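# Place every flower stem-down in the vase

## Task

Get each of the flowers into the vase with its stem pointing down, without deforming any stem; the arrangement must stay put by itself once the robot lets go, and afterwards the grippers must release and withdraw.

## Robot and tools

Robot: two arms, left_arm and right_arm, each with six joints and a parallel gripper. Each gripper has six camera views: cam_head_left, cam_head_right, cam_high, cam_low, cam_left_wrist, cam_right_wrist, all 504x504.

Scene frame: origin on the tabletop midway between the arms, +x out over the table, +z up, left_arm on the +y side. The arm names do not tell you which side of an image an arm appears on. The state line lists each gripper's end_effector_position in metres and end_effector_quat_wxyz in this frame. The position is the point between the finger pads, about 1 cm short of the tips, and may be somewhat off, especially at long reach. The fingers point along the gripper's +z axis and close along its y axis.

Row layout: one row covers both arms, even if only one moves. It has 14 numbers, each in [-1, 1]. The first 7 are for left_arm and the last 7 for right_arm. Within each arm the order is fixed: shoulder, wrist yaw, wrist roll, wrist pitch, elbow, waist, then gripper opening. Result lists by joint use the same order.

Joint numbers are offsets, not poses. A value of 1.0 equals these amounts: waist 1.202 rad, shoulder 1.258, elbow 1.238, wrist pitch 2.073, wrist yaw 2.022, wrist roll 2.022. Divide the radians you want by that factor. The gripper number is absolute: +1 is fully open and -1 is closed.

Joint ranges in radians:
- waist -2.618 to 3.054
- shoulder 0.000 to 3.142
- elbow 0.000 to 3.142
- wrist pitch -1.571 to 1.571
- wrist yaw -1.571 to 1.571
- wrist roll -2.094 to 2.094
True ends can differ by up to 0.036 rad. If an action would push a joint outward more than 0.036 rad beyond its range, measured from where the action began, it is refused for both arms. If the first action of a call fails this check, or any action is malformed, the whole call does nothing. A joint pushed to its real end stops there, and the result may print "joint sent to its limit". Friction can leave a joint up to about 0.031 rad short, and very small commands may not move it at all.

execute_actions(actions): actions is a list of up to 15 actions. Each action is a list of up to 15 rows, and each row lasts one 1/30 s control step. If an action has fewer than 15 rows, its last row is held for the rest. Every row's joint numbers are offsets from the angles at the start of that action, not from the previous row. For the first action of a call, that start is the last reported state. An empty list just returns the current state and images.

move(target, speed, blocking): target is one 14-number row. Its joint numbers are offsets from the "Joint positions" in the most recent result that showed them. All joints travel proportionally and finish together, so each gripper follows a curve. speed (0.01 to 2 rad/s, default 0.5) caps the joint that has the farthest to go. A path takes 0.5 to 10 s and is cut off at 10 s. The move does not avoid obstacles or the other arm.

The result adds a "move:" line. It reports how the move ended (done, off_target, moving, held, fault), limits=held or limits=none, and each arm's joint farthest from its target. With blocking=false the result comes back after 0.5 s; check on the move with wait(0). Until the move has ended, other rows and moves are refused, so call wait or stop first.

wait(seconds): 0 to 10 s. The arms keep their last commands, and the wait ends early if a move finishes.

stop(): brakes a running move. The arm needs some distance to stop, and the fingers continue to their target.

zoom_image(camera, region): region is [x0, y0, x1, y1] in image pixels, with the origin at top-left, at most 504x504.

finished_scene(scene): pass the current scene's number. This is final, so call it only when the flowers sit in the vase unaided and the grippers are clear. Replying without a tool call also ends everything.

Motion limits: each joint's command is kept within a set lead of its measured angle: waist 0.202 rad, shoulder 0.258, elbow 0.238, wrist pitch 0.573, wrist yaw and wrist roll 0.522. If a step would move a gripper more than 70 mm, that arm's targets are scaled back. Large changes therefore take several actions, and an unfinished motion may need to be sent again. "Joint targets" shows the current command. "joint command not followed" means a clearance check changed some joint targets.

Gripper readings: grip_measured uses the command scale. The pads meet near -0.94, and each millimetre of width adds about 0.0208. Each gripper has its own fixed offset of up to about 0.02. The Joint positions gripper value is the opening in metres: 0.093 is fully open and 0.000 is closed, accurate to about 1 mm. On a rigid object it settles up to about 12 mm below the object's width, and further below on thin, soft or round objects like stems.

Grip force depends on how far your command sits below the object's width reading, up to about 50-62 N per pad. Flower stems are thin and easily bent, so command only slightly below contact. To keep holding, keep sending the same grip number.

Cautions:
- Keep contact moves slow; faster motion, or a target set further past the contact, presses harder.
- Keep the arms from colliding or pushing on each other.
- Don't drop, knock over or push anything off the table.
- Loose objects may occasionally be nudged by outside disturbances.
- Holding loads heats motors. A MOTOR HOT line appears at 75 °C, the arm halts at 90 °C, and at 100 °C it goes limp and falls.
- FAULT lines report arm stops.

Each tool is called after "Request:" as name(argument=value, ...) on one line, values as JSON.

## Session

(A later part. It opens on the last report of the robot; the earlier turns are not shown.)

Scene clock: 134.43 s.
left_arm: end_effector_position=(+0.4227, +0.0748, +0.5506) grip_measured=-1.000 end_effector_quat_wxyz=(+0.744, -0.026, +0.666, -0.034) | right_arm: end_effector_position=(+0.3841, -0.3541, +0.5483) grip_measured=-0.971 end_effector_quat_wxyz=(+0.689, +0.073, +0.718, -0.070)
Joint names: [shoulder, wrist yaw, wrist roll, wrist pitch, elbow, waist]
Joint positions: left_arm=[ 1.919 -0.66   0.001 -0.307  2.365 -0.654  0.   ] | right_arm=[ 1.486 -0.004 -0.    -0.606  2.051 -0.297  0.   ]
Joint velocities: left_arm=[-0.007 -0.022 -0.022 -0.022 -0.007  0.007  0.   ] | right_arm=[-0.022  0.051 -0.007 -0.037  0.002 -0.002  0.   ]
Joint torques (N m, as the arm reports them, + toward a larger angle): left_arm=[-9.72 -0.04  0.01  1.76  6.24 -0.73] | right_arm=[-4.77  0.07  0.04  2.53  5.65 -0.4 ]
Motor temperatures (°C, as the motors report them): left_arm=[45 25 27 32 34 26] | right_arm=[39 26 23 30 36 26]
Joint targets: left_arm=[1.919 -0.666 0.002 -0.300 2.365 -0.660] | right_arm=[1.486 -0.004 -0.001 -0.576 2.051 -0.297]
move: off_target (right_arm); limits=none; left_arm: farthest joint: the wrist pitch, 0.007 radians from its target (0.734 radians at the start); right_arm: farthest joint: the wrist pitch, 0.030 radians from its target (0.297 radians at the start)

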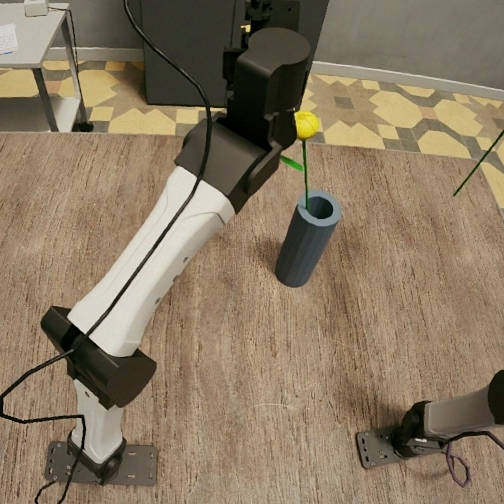

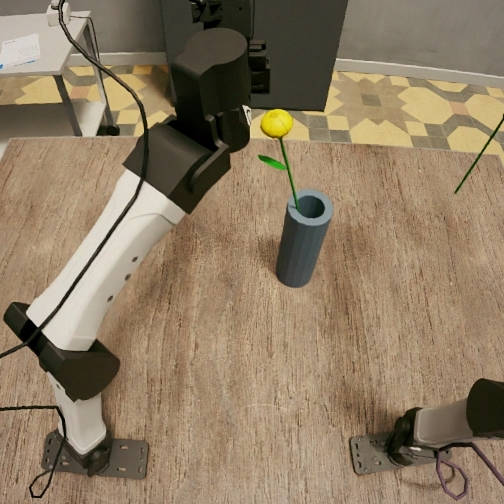

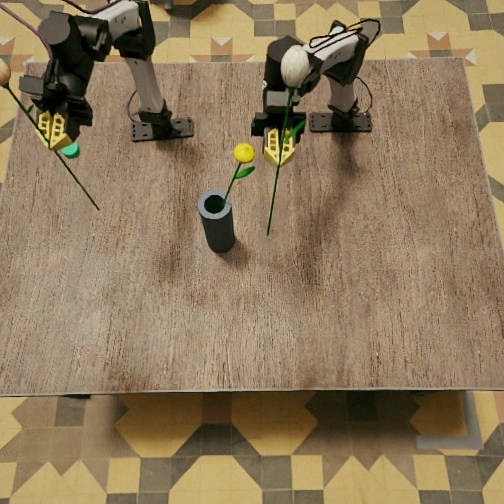

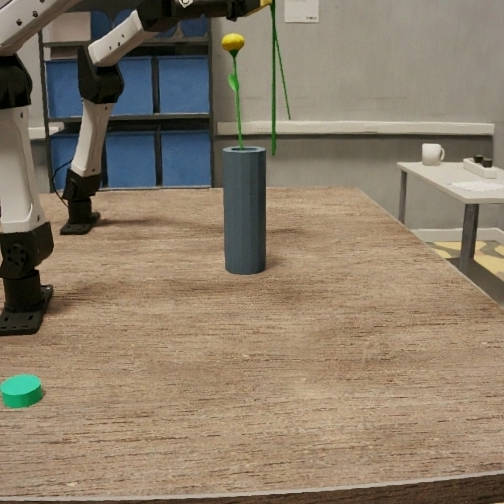

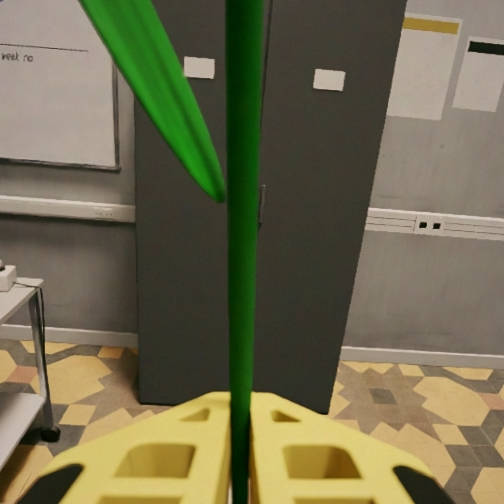

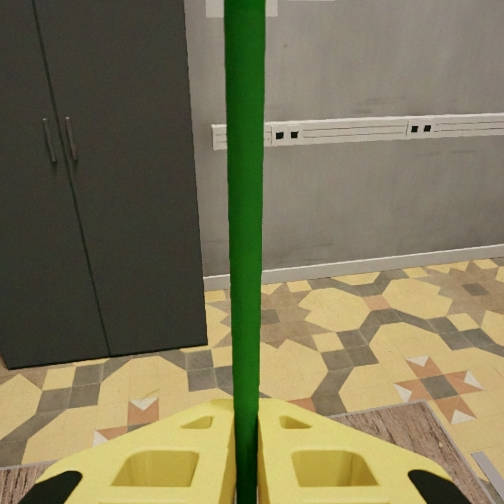

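Request:
move(target=[0,0,0,0,0,-0.235,-1,0,0,0,0,0,0,-1], speed=0.3)

Request:
zoom_image(camera="cam_high", region=[150,70,350,270])

Request:
zoom_image(camera="cam_low", region=[150,0,350,200])

Scene clock: 145.57 s.
left_arm: end_effector_position=(+0.3402, -0.0429, +0.5507) grip_measured=-1.000 end_effector_quat_wxyz=(+0.732, +0.066, +0.664, -0.137) | right_arm: end_effector_position=(+0.3841, -0.3541, +0.5483) grip_measured=-0.971 end_effector_quat_wxyz=(+0.689, +0.073, +0.718, -0.070)
Joint names: [shoulder, wrist yaw, wrist roll, wrist pitch, elbow, waist]
Joint positions: left_arm=[ 1.919 -0.661  0.001 -0.306  2.365 -0.931  0.   ] | right_arm=[ 1.486 -0.004 -0.    -0.606  2.051 -0.297  0.   ]
Joint velocities: left_arm=[-0.002 -0.007 -0.022  0.051 -0.002 -0.017  0.   ] | right_arm=[ 0.017 -0.022  0.022  0.007  0.002 -0.017  0.   ]
Joint torques (N m, as the arm reports them, + toward a larger angle): left_arm=[-9.67  0.06 -0.02  1.74  6.31 -0.51] | right_arm=[-4.79  0.06  0.05  2.22  5.66 -0.33]
Motor temperatures (°C, as the motors report them): left_arm=[45 25 27 33 34 26] | right_arm=[37 26 23 32 36 26]
Joint targets: left_arm=[1.919 -0.660 0.001 -0.307 2.365 -0.936] | right_arm=[1.486 -0.004 -0.000 -0.606 2.051 -0.297]
move: done; limits=none; left_arm: farthest joint: the waist, 0.005 radians from its target (0.283 radians at the start); right_arm: farthest joint: the waist, 0.000 radians from its target (0.000 radians at the start)

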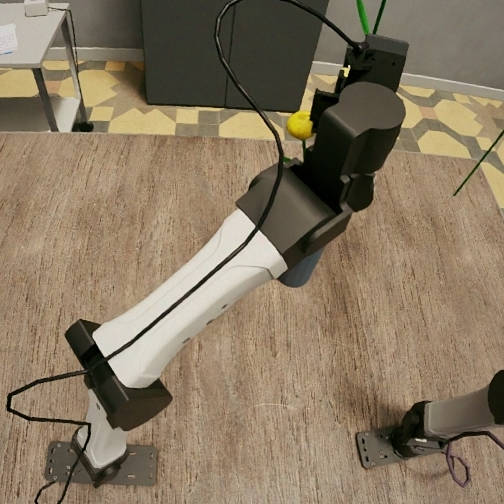

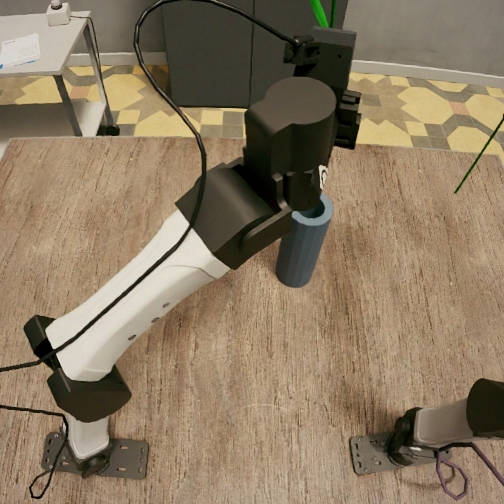

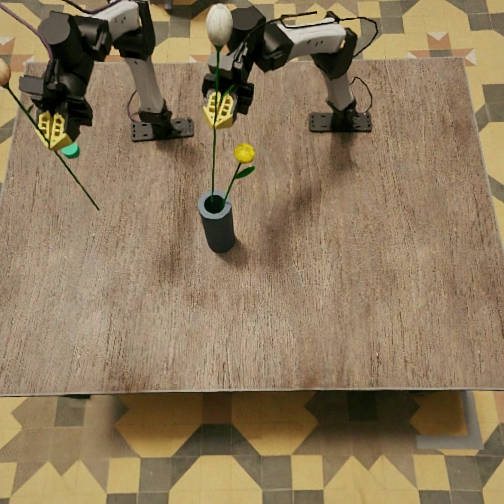

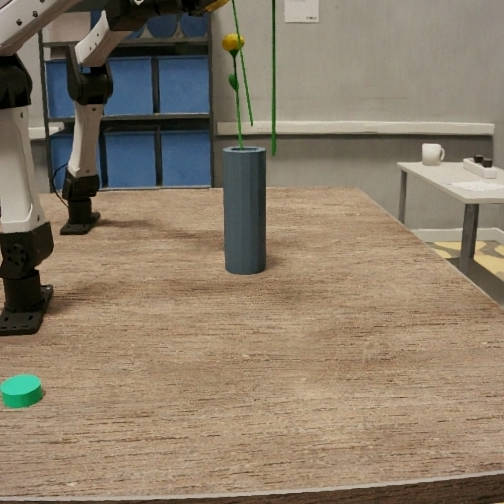

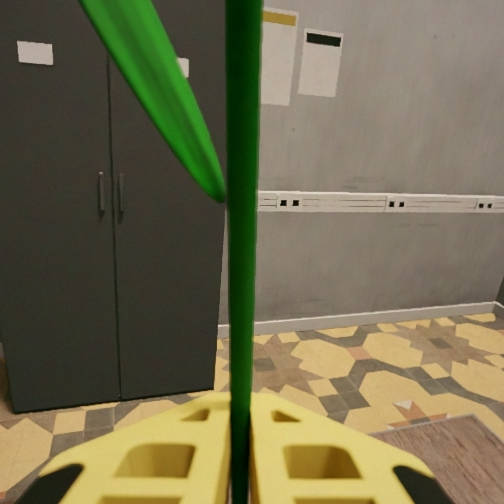

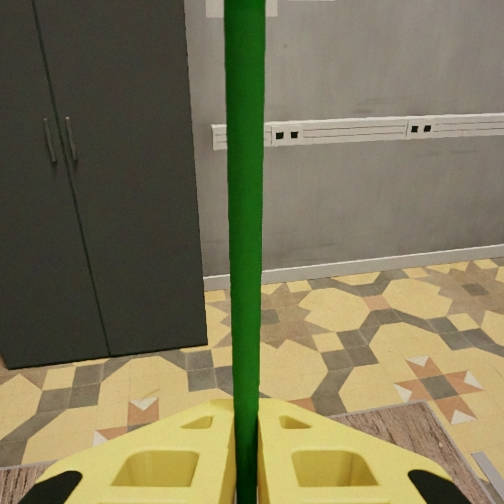

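Region (150, 70, 350, 270) of cam_high's 504x504 image, scaled by 2.520, with more detail than that image has.

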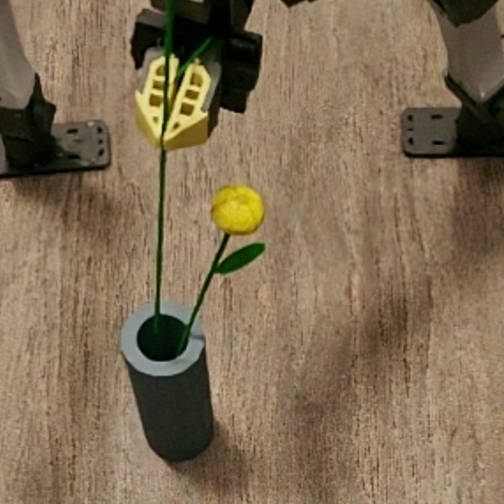

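Region (150, 0, 350, 200) of cam_low's 504x504 image, scaled by 2.520, with more detail than that image has.

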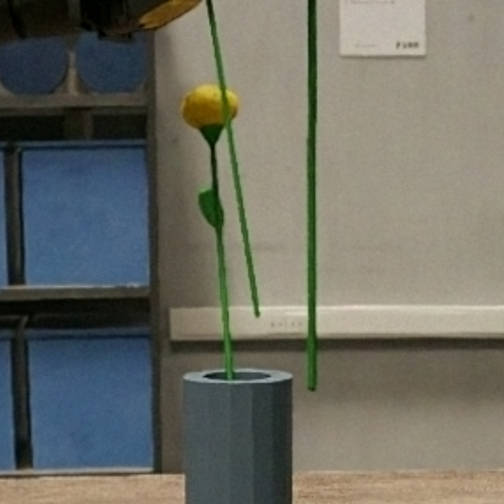

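Request:
execute_actions(actions=[])

Scene clock: 167.27 s.
left_arm: end_effector_position=(+0.3402, -0.0429, +0.5507) grip_measured=-1.000 end_effector_quat_wxyz=(+0.732, +0.066, +0.664, -0.137) | right_arm: end_effector_position=(+0.3841, -0.3541, +0.5483) grip_measured=-0.971 end_effector_quat_wxyz=(+0.689, +0.073, +0.718, -0.070)
Joint names: [shoulder, wrist yaw, wrist roll, wrist pitch, elbow, waist]
Joint positions: left_arm=[ 1.919 -0.661  0.001 -0.306  2.365 -0.931  0.   ] | right_arm=[ 1.486 -0.004 -0.    -0.606  2.051 -0.297  0.   ]
Joint velocities: left_arm=[-0.007 -0.022 -0.022  0.051 -0.002 -0.012  0.   ] | right_arm=[-0.007 -0.022 -0.037  0.037 -0.012  0.017  0.   ]
Joint torques (N m, as the arm reports them, + toward a larger angle): left_arm=[-9.75  0.02  0.02  1.76  6.3  -0.69] | right_arm=[-4.79  0.07  0.05  2.22  5.69 -0.34]
Motor temperatures (°C, as the motors report them): left_arm=[45 25 27 34 34 26] | right_arm=[34 26 23 34 36 26]
Joint targets: left_arm=[1.919 -0.660 0.001 -0.307 2.365 -0.936] | right_arm=[1.486 -0.004 -0.000 -0.606 2.051 -0.297]

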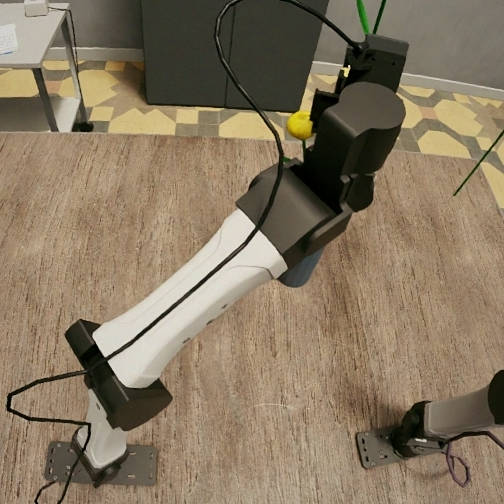

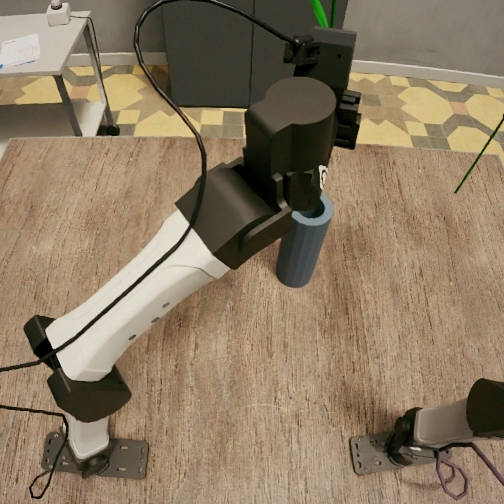

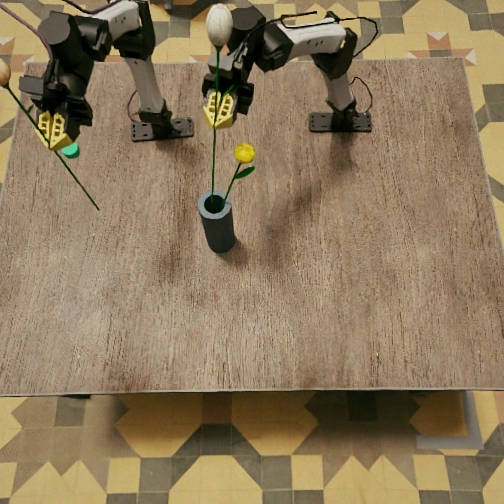

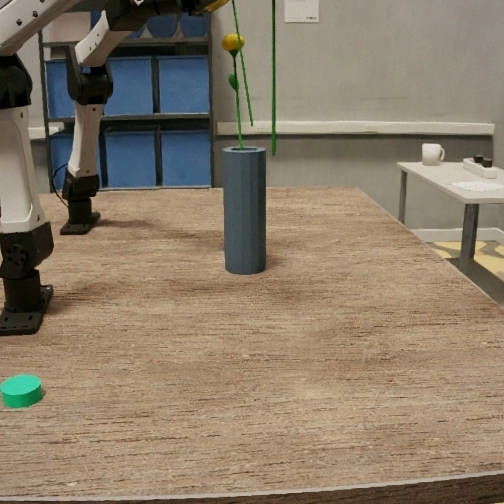

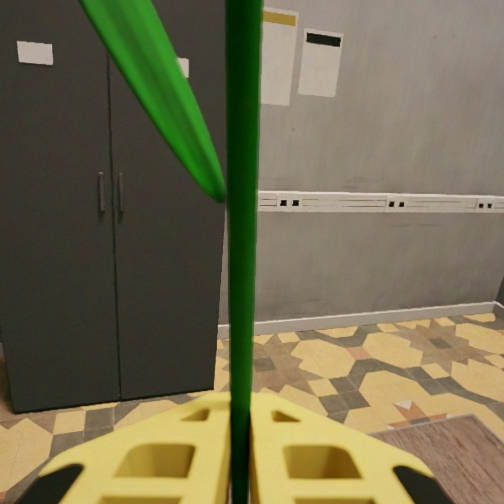

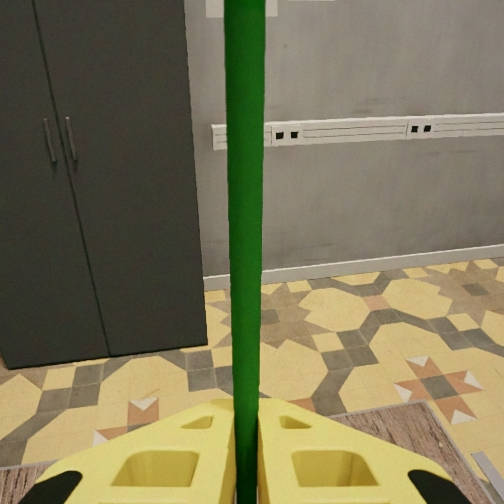

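Request:
move(target=[-0.112,0,0,0.137,-0.394,-0.017,-1,0,0,0,0,0,0,-1], speed=0.4)

Request:
zoom_image(camera="cam_high", region=[170,90,300,240])

Request:
zoom_image(camera="cam_low", region=[160,0,320,180])

Scene clock: 190.23 s.
left_arm: end_effector_position=(+0.3453, -0.0584, +0.4680) grip_measured=-1.000 end_effector_quat_wxyz=(+0.715, +0.088, +0.682, -0.122) | right_arm: end_effector_position=(+0.3841, -0.3541, +0.5483) grip_measured=-0.971 end_effector_quat_wxyz=(+0.689, +0.073, +0.718, -0.070)
Joint names: [shoulder, wrist yaw, wrist roll, wrist pitch, elbow, waist]
Joint positions: left_arm=[ 1.8   -0.661  0.001 -0.029  1.897 -0.94   0.   ] | right_arm=[ 1.486 -0.004 -0.    -0.606  2.051 -0.297  0.   ]
Joint velocities: left_arm=[ 0.002 -0.066 -0.051 -0.022 -0.002 -0.002  0.   ] | right_arm=[-0.002 -0.051  0.007  0.007  0.002  0.002  0.   ]
Joint torques (N m, as the arm reports them, + toward a larger angle): left_arm=[-11.25  -0.02  -0.02   1.83   6.25  -1.27] | right_arm=[-4.78  0.05  0.06  2.23  5.64 -0.35]
Motor temperatures (°C, as the motors report them): left_arm=[45 25 27 34 34 26] | right_arm=[33 26 23 35 36 26]
Joint targets: left_arm=[1.778 -0.661 0.001 -0.023 1.878 -0.952] | right_arm=[1.486 -0.004 -0.000 -0.606 2.051 -0.297]
move: off_target (left_arm); limits=none; left_arm: farthest joint: the shoulder, 0.022 radians from its target (0.140 radians at the start); right_arm: farthest joint: the waist, 0.000 radians from its target (0.000 radians at the start)

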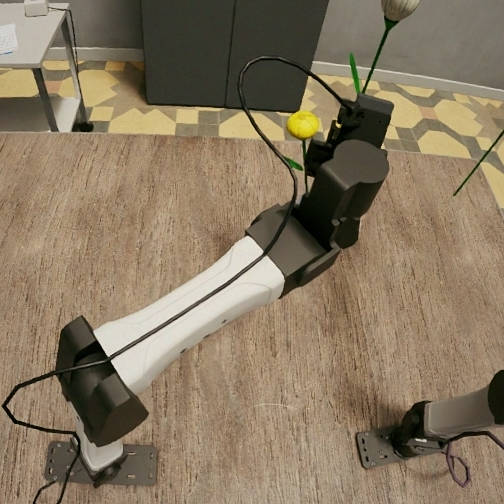

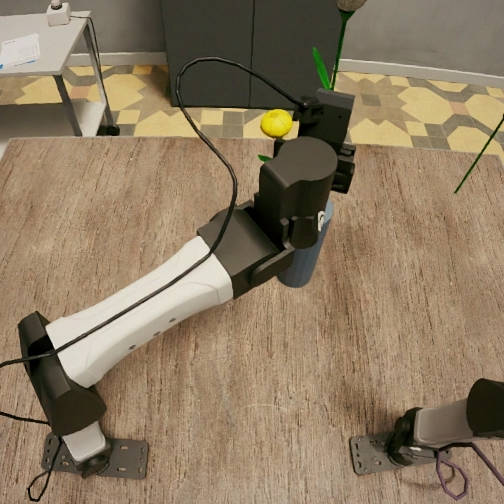

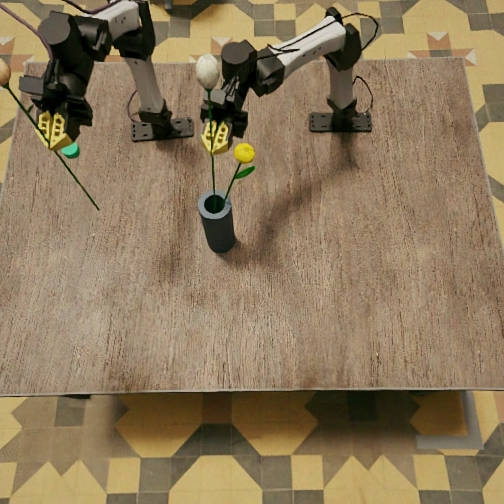

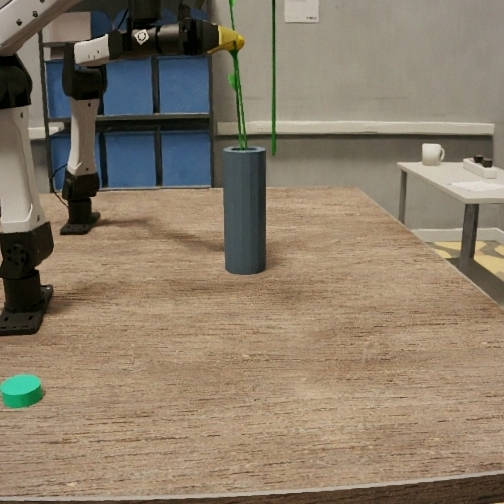

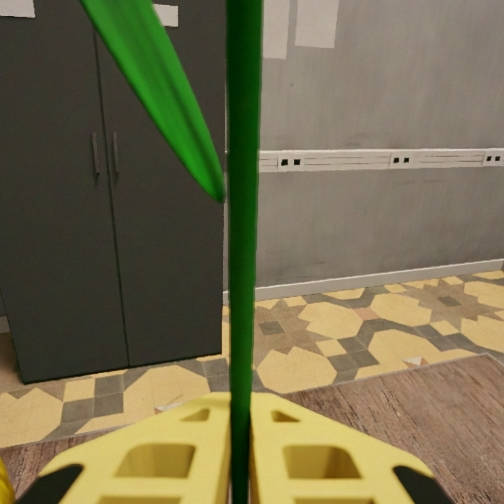

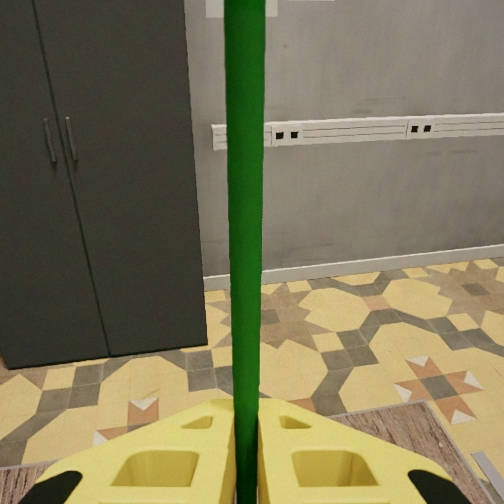

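Region (170, 90, 300, 240) of cam_high's 504x504 image, scaled by 3.360, with more detail than that image has; it fills the left 437 columns of this view, and the rest is white.

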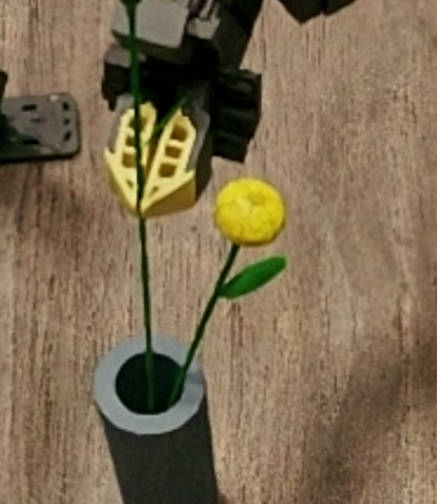

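Region (160, 0, 320, 180) of cam_low's 504x504 image, scaled by 2.800, with more detail than that image has.

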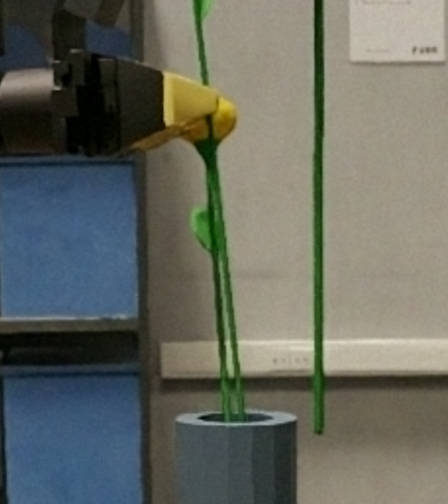

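Request:
move(target=[0.033,0,0,0.096,-0.222,-0.012,-1,0,0,0,0,0,0,-1], speed=0.4)

Request:
zoom_image(camera="cam_high", region=[170,90,300,240])

Request:
zoom_image(camera="cam_low", region=[160,0,320,180])

Scene clock: 211.53 s.
left_arm: end_effector_position=(+0.3569, -0.0750, +0.3782) grip_measured=-1.000 end_effector_quat_wxyz=(+0.694, +0.111, +0.705, -0.099) | right_arm: end_effector_position=(+0.3841, -0.3541, +0.5483) grip_measured=-0.971 end_effector_quat_wxyz=(+0.689, +0.073, +0.718, -0.070)
Joint names: [shoulder, wrist yaw, wrist roll, wrist pitch, elbow, waist]
Joint positions: left_arm=[ 1.824 -0.661  0.001  0.164  1.638 -0.94   0.   ] | right_arm=[ 1.486 -0.004 -0.    -0.606  2.051 -0.297  0.   ]
Joint velocities: left_arm=[ 0.007 -0.022 -0.051 -0.007 -0.002  0.012  0.   ] | right_arm=[-0.002 -0.022  0.022 -0.007 -0.017  0.017  0.   ]
Joint torques (N m, as the arm reports them, + toward a larger angle): left_arm=[-9.03 -0.07 -0.03  1.86  6.67 -1.57] | right_arm=[-4.81  0.07  0.06  2.22  5.69 -0.39]
Motor temperatures (°C, as the motors report them): left_arm=[47 25 27 35 34 26] | right_arm=[32 26 23 36 36 26]
Joint targets: left_arm=[1.841 -0.661 0.001 0.170 1.622 -0.955] | right_arm=[1.486 -0.004 -0.000 -0.606 2.051 -0.297]
move: done; limits=none; left_arm: farthest joint: the shoulder, 0.018 radians from its target (0.042 radians at the start); right_arm: farthest joint: the waist, 0.000 radians from its target (0.000 radians at the start)

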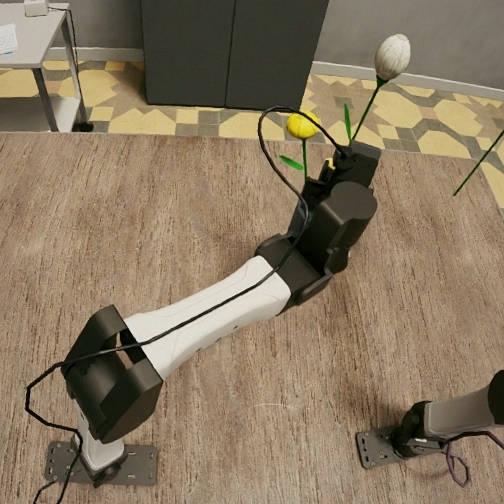

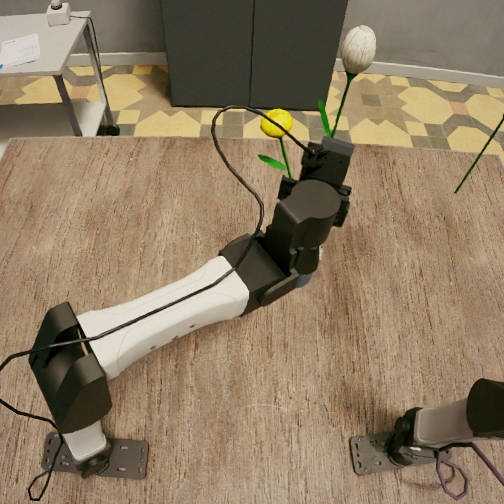

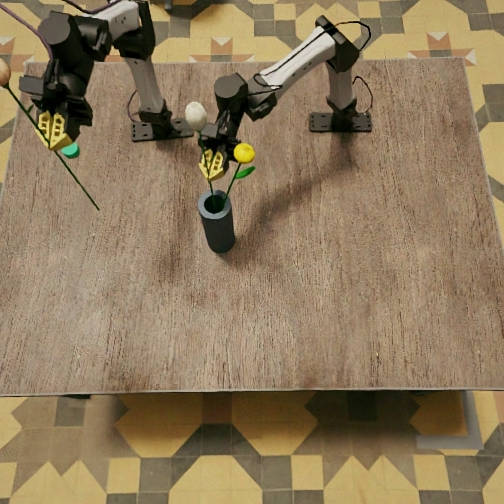

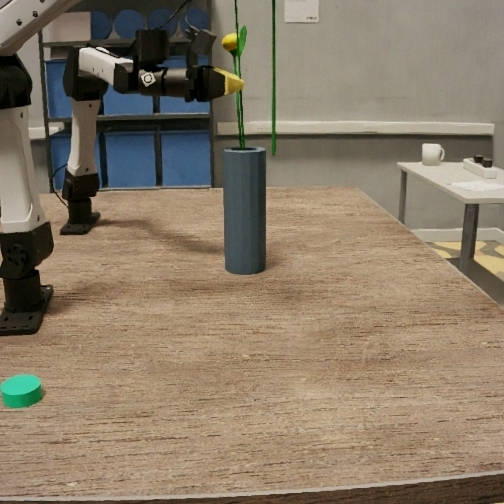

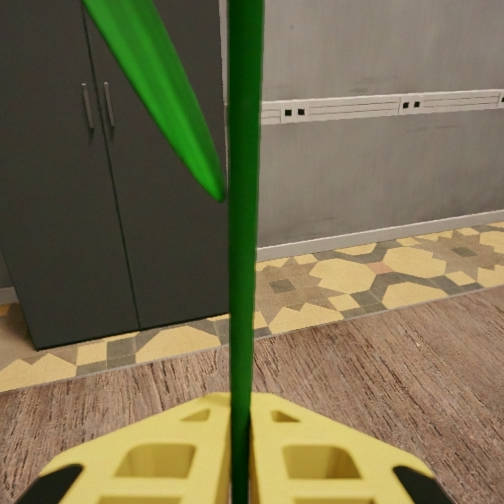

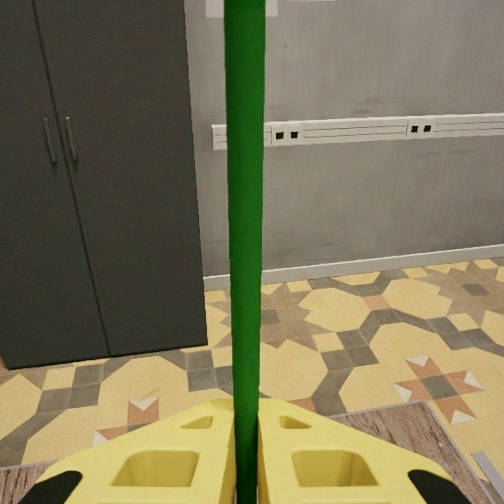

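Region (170, 90, 300, 240) of cam_high's 504x504 image, scaled by 3.360, with more detail than that image has; it fills the left 437 columns of this view, and the rest is white.

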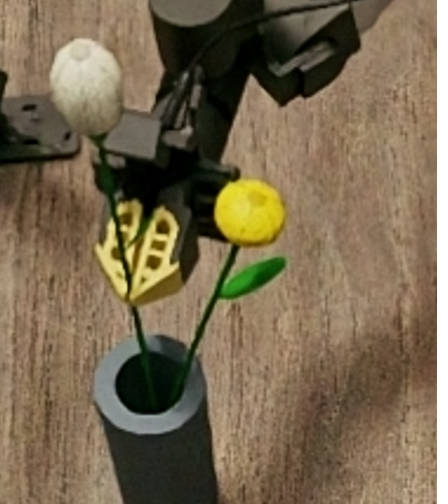

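Region (160, 0, 320, 180) of cam_low's 504x504 image, scaled by 2.800, with more detail than that image has.

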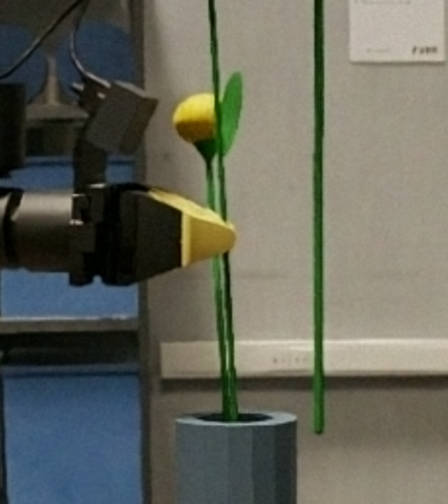

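Request:
move(target=[0.056,0,-0.073,0.075,-0.174,0.029,-1,0,0,0,0,0,0,-1], speed=0.3)

Request:
zoom_image(camera="cam_high", region=[170,90,300,240])

Request:
zoom_image(camera="cam_low", region=[160,0,320,180])

Scene clock: 234.20 s.
left_arm: end_effector_position=(+0.3699, -0.0712, +0.2919) grip_measured=-1.000 end_effector_quat_wxyz=(+0.663, +0.078, +0.736, -0.111) | right_arm: end_effector_position=(+0.3841, -0.3541, +0.5483) grip_measured=-0.971 end_effector_quat_wxyz=(+0.689, +0.073, +0.718, -0.070)
Joint names: [shoulder, wrist yaw, wrist roll, wrist pitch, elbow, waist]
Joint positions: left_arm=[ 1.874 -0.661 -0.136  0.312  1.44  -0.917  0.   ] | right_arm=[ 1.486 -0.004 -0.    -0.606  2.051 -0.297  0.   ]
Joint velocities: left_arm=[-0.007 -0.037 -0.007 -0.022 -0.012 -0.007  0.   ] | right_arm=[-0.007 -0.051 -0.022  0.022 -0.012 -0.037  0.   ]
Joint torques (N m, as the arm reports them, + toward a larger angle): left_arm=[-9.3  -0.12 -0.11  1.93  6.51  0.85] | right_arm=[-4.76  0.05  0.04  2.22  5.69 -0.43]
Motor temperatures (°C, as the motors report them): left_arm=[46 25 27 36 35 26] | right_arm=[32 26 23 37 36 26]
Joint targets: left_arm=[1.894 -0.661 -0.146 0.319 1.422 -0.905] | right_arm=[1.486 -0.004 -0.000 -0.606 2.051 -0.297]
move: off_target (left_arm); limits=none; left_arm: farthest joint: the shoulder, 0.021 radians from its target (0.071 radians at the start); right_arm: farthest joint: the waist, 0.000 radians from its target (0.000 radians at the start)

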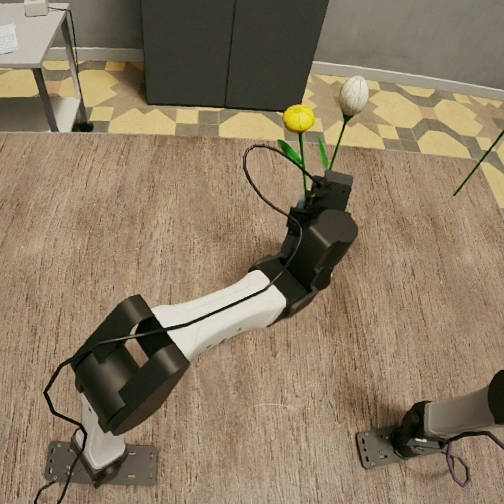

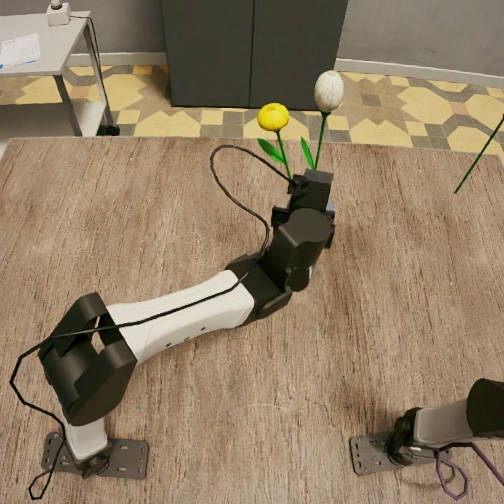

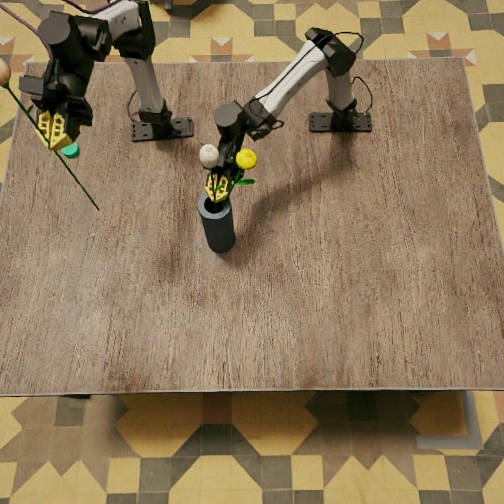

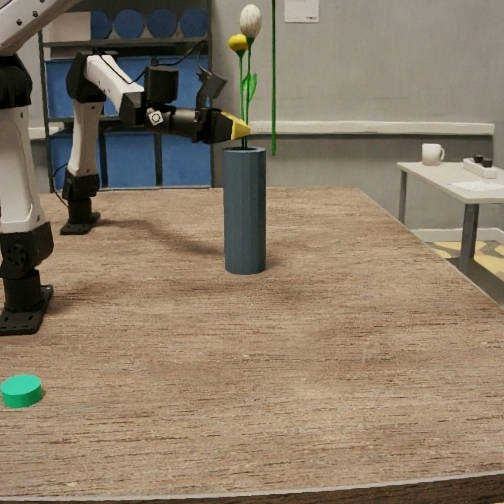

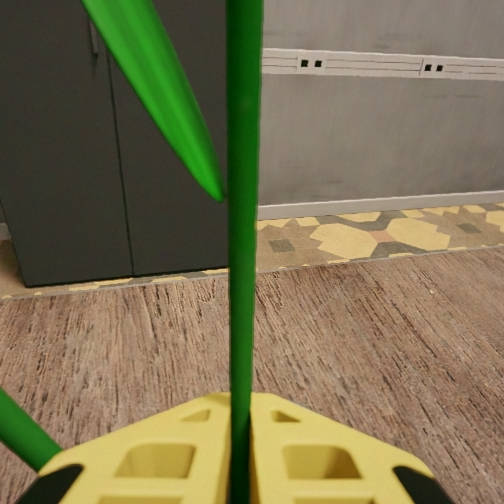

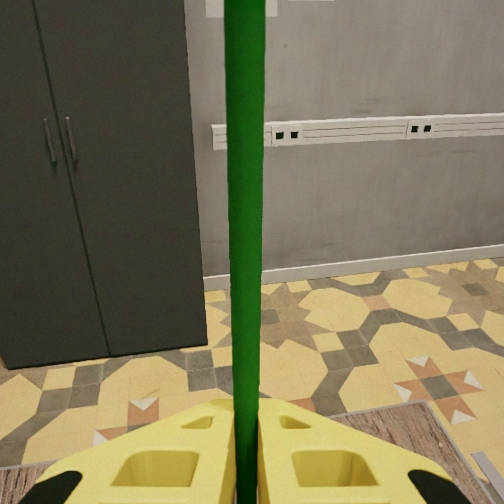

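Region (170, 90, 300, 240) of cam_high's 504x504 image, scaled by 3.360, with more detail than that image has; it fills the left 437 columns of this view, and the rest is white.

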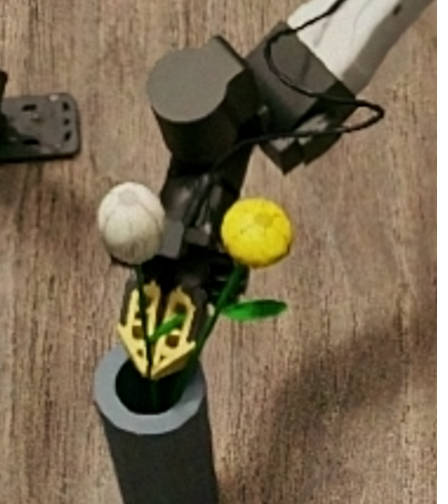

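Region (160, 0, 320, 180) of cam_low's 504x504 image, scaled by 2.800, with more detail than that image has.

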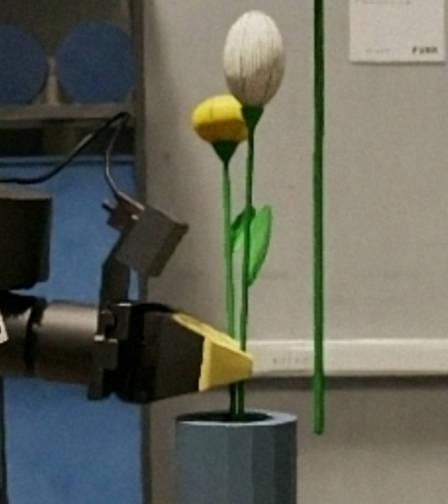

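Request:
execute_actions(actions=[[[0,0,0,0,0,0,-0.9,0,0,0,0,0,0,-1],[0,0,0,0,0,0,-0.88,0,0,0,0,0,0,-1],[0,0,0,0,0,0,-0.86,0,0,0,0,0,0,-1],[0,0,0,0,0,0,-0.84,0,0,0,0,0,0,-1],[0,0,0,0,0,0,-0.82,0,0,0,0,0,0,-1],[0,0,0,0,0,0,-0.8,0,0,0,0,0,0,-1],[0,0,0,0,0,0,-0.78,0,0,0,0,0,0,-1],[0,0,0,0,0,0,-0.76,0,0,0,0,0,0,-1],[0,0,0,0,0,0,-0.74,0,0,0,0,0,0,-1],[0,0,0,0,0,0,-0.72,0,0,0,0,0,0,-1]]])

Scene clock: 247.07 s.
left_arm: end_effector_position=(+0.3699, -0.0714, +0.2920) grip_measured=-0.722 end_effector_quat_wxyz=(+0.663, +0.078, +0.736, -0.112) | right_arm: end_effector_position=(+0.3841, -0.3541, +0.5483) grip_measured=-0.971 end_effector_quat_wxyz=(+0.689, +0.073, +0.718, -0.070)
Joint names: [shoulder, wrist yaw, wrist roll, wrist pitch, elbow, waist]
Joint positions: left_arm=[ 1.874 -0.66  -0.136  0.313  1.44  -0.917  0.011] | right_arm=[ 1.486 -0.004 -0.    -0.606  2.051 -0.297  0.   ]
Joint velocities: left_arm=[-0.017  0.007 -0.022  0.007  0.007 -0.002 -0.001] | right_arm=[-0.017  0.022  0.007 -0.022  0.007 -0.007  0.   ]
Joint torques (N m, as the arm reports them, + toward a larger angle): left_arm=[-10.55  -0.13  -0.03   1.84   7.51  -0.15] | right_arm=[-4.77  0.06  0.05  2.22  5.63 -0.33]
Motor temperatures (°C, as the motors report them): left_arm=[45 25 27 36 35 26] | right_arm=[32 26 23 38 36 26]
Joint targets: left_arm=[1.874 -0.661 -0.136 0.312 1.440 -0.917] | right_arm=[1.486 -0.004 -0.000 -0.606 2.051 -0.297]

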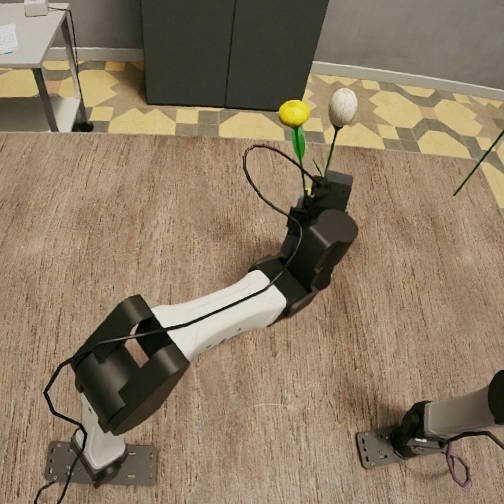

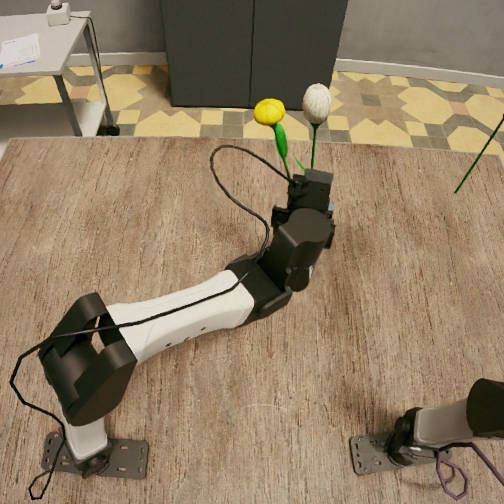

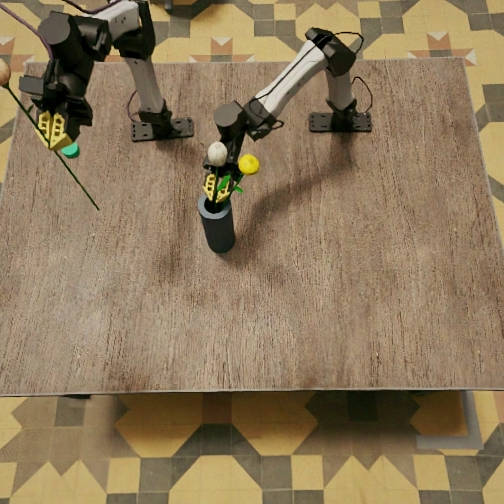

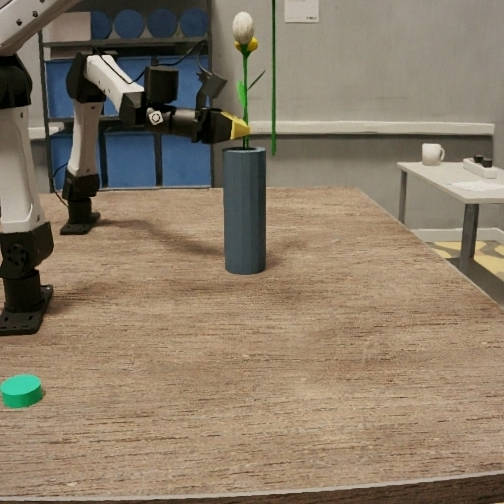

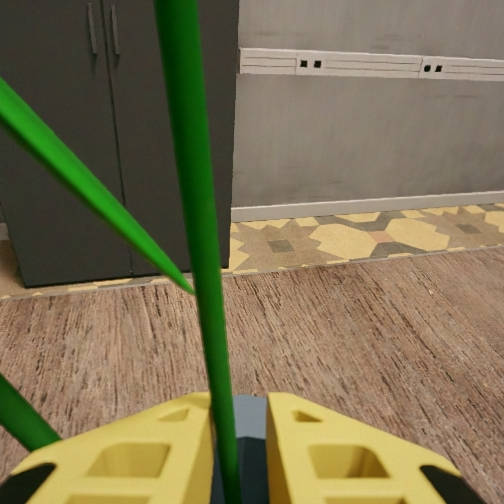

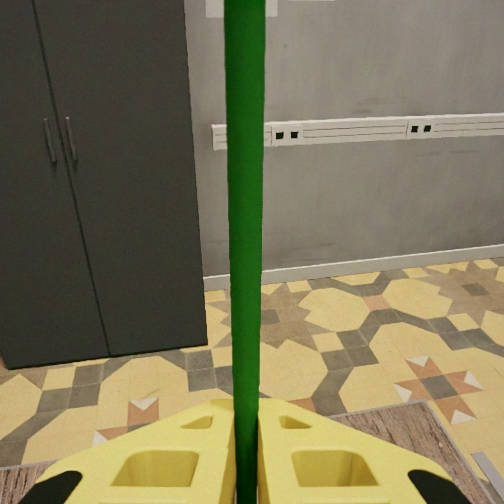

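Request:
move(target=[-0.262,-0.079,0,0,-0.262,-0.135,-0.72,0,0,0,0,0,0,-1], speed=0.4)

Scene clock: 254.07 s.
left_arm: end_effector_position=(+0.2782, -0.0335, +0.3136) grip_measured=-0.722 end_effector_quat_wxyz=(+0.672, +0.077, +0.727, -0.114) | right_arm: end_effector_position=(+0.3841, -0.3541, +0.5483) grip_measured=-0.971 end_effector_quat_wxyz=(+0.689, +0.073, +0.718, -0.070)
Joint names: [shoulder, wrist yaw, wrist roll, wrist pitch, elbow, waist]
Joint positions: left_arm=[ 1.558 -0.814 -0.136  0.316  1.14  -1.07   0.011] | right_arm=[ 1.486 -0.004 -0.    -0.606  2.051 -0.297  0.   ]
Joint velocities: left_arm=[ 0.007 -0.007  0.037 -0.007 -0.007  0.012 -0.001] | right_arm=[ 0.017 -0.007 -0.022 -0.022 -0.022 -0.007  0.   ]
Joint torques (N m, as the arm reports them, + toward a larger angle): left_arm=[-8.61 -0.22 -0.02  1.74  6.02 -1.13] | right_arm=[-4.82  0.06  0.05  2.22  5.66 -0.37]
Motor temperatures (°C, as the motors report them): left_arm=[46 25 27 36 35 26] | right_arm=[32 26 23 38 37 26]
Joint targets: left_arm=[1.544 -0.820 -0.136 0.313 1.116 -1.079] | right_arm=[1.486 -0.004 -0.000 -0.606 2.051 -0.297]
move: off_target (left_arm); limits=none; left_arm: farthest joint: the elbow, 0.025 radians from its target (0.324 radians at the start); right_arm: farthest joint: the waist, 0.000 radians from its target (0.000 radians at the start)

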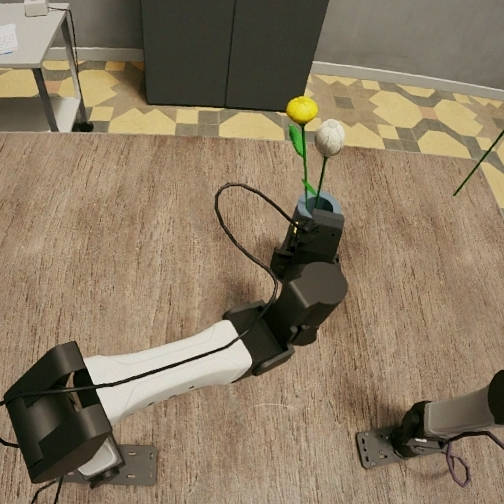

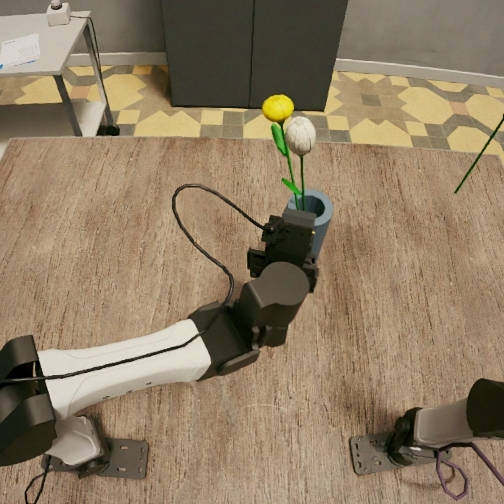

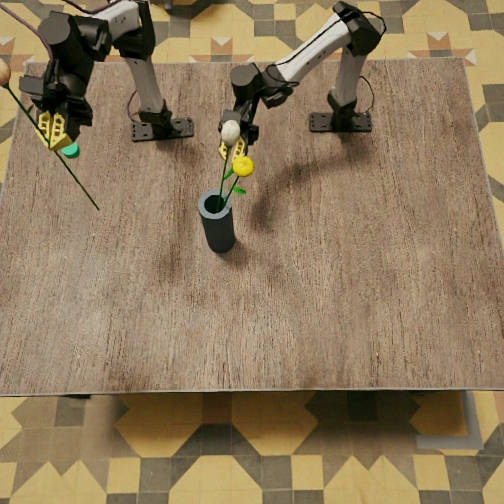

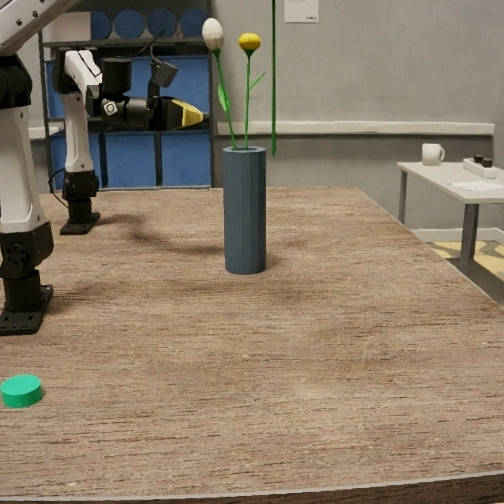

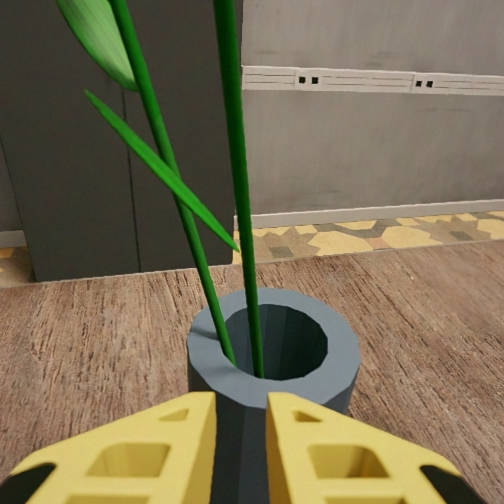

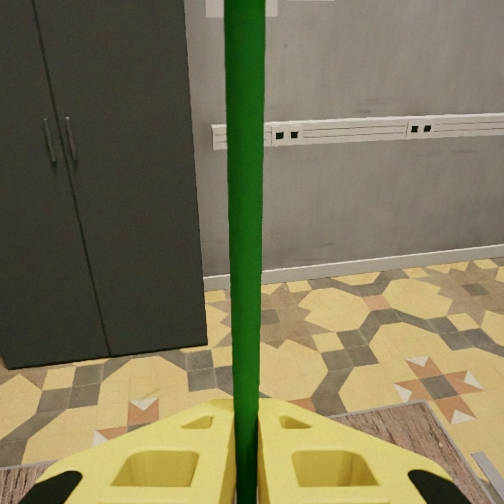

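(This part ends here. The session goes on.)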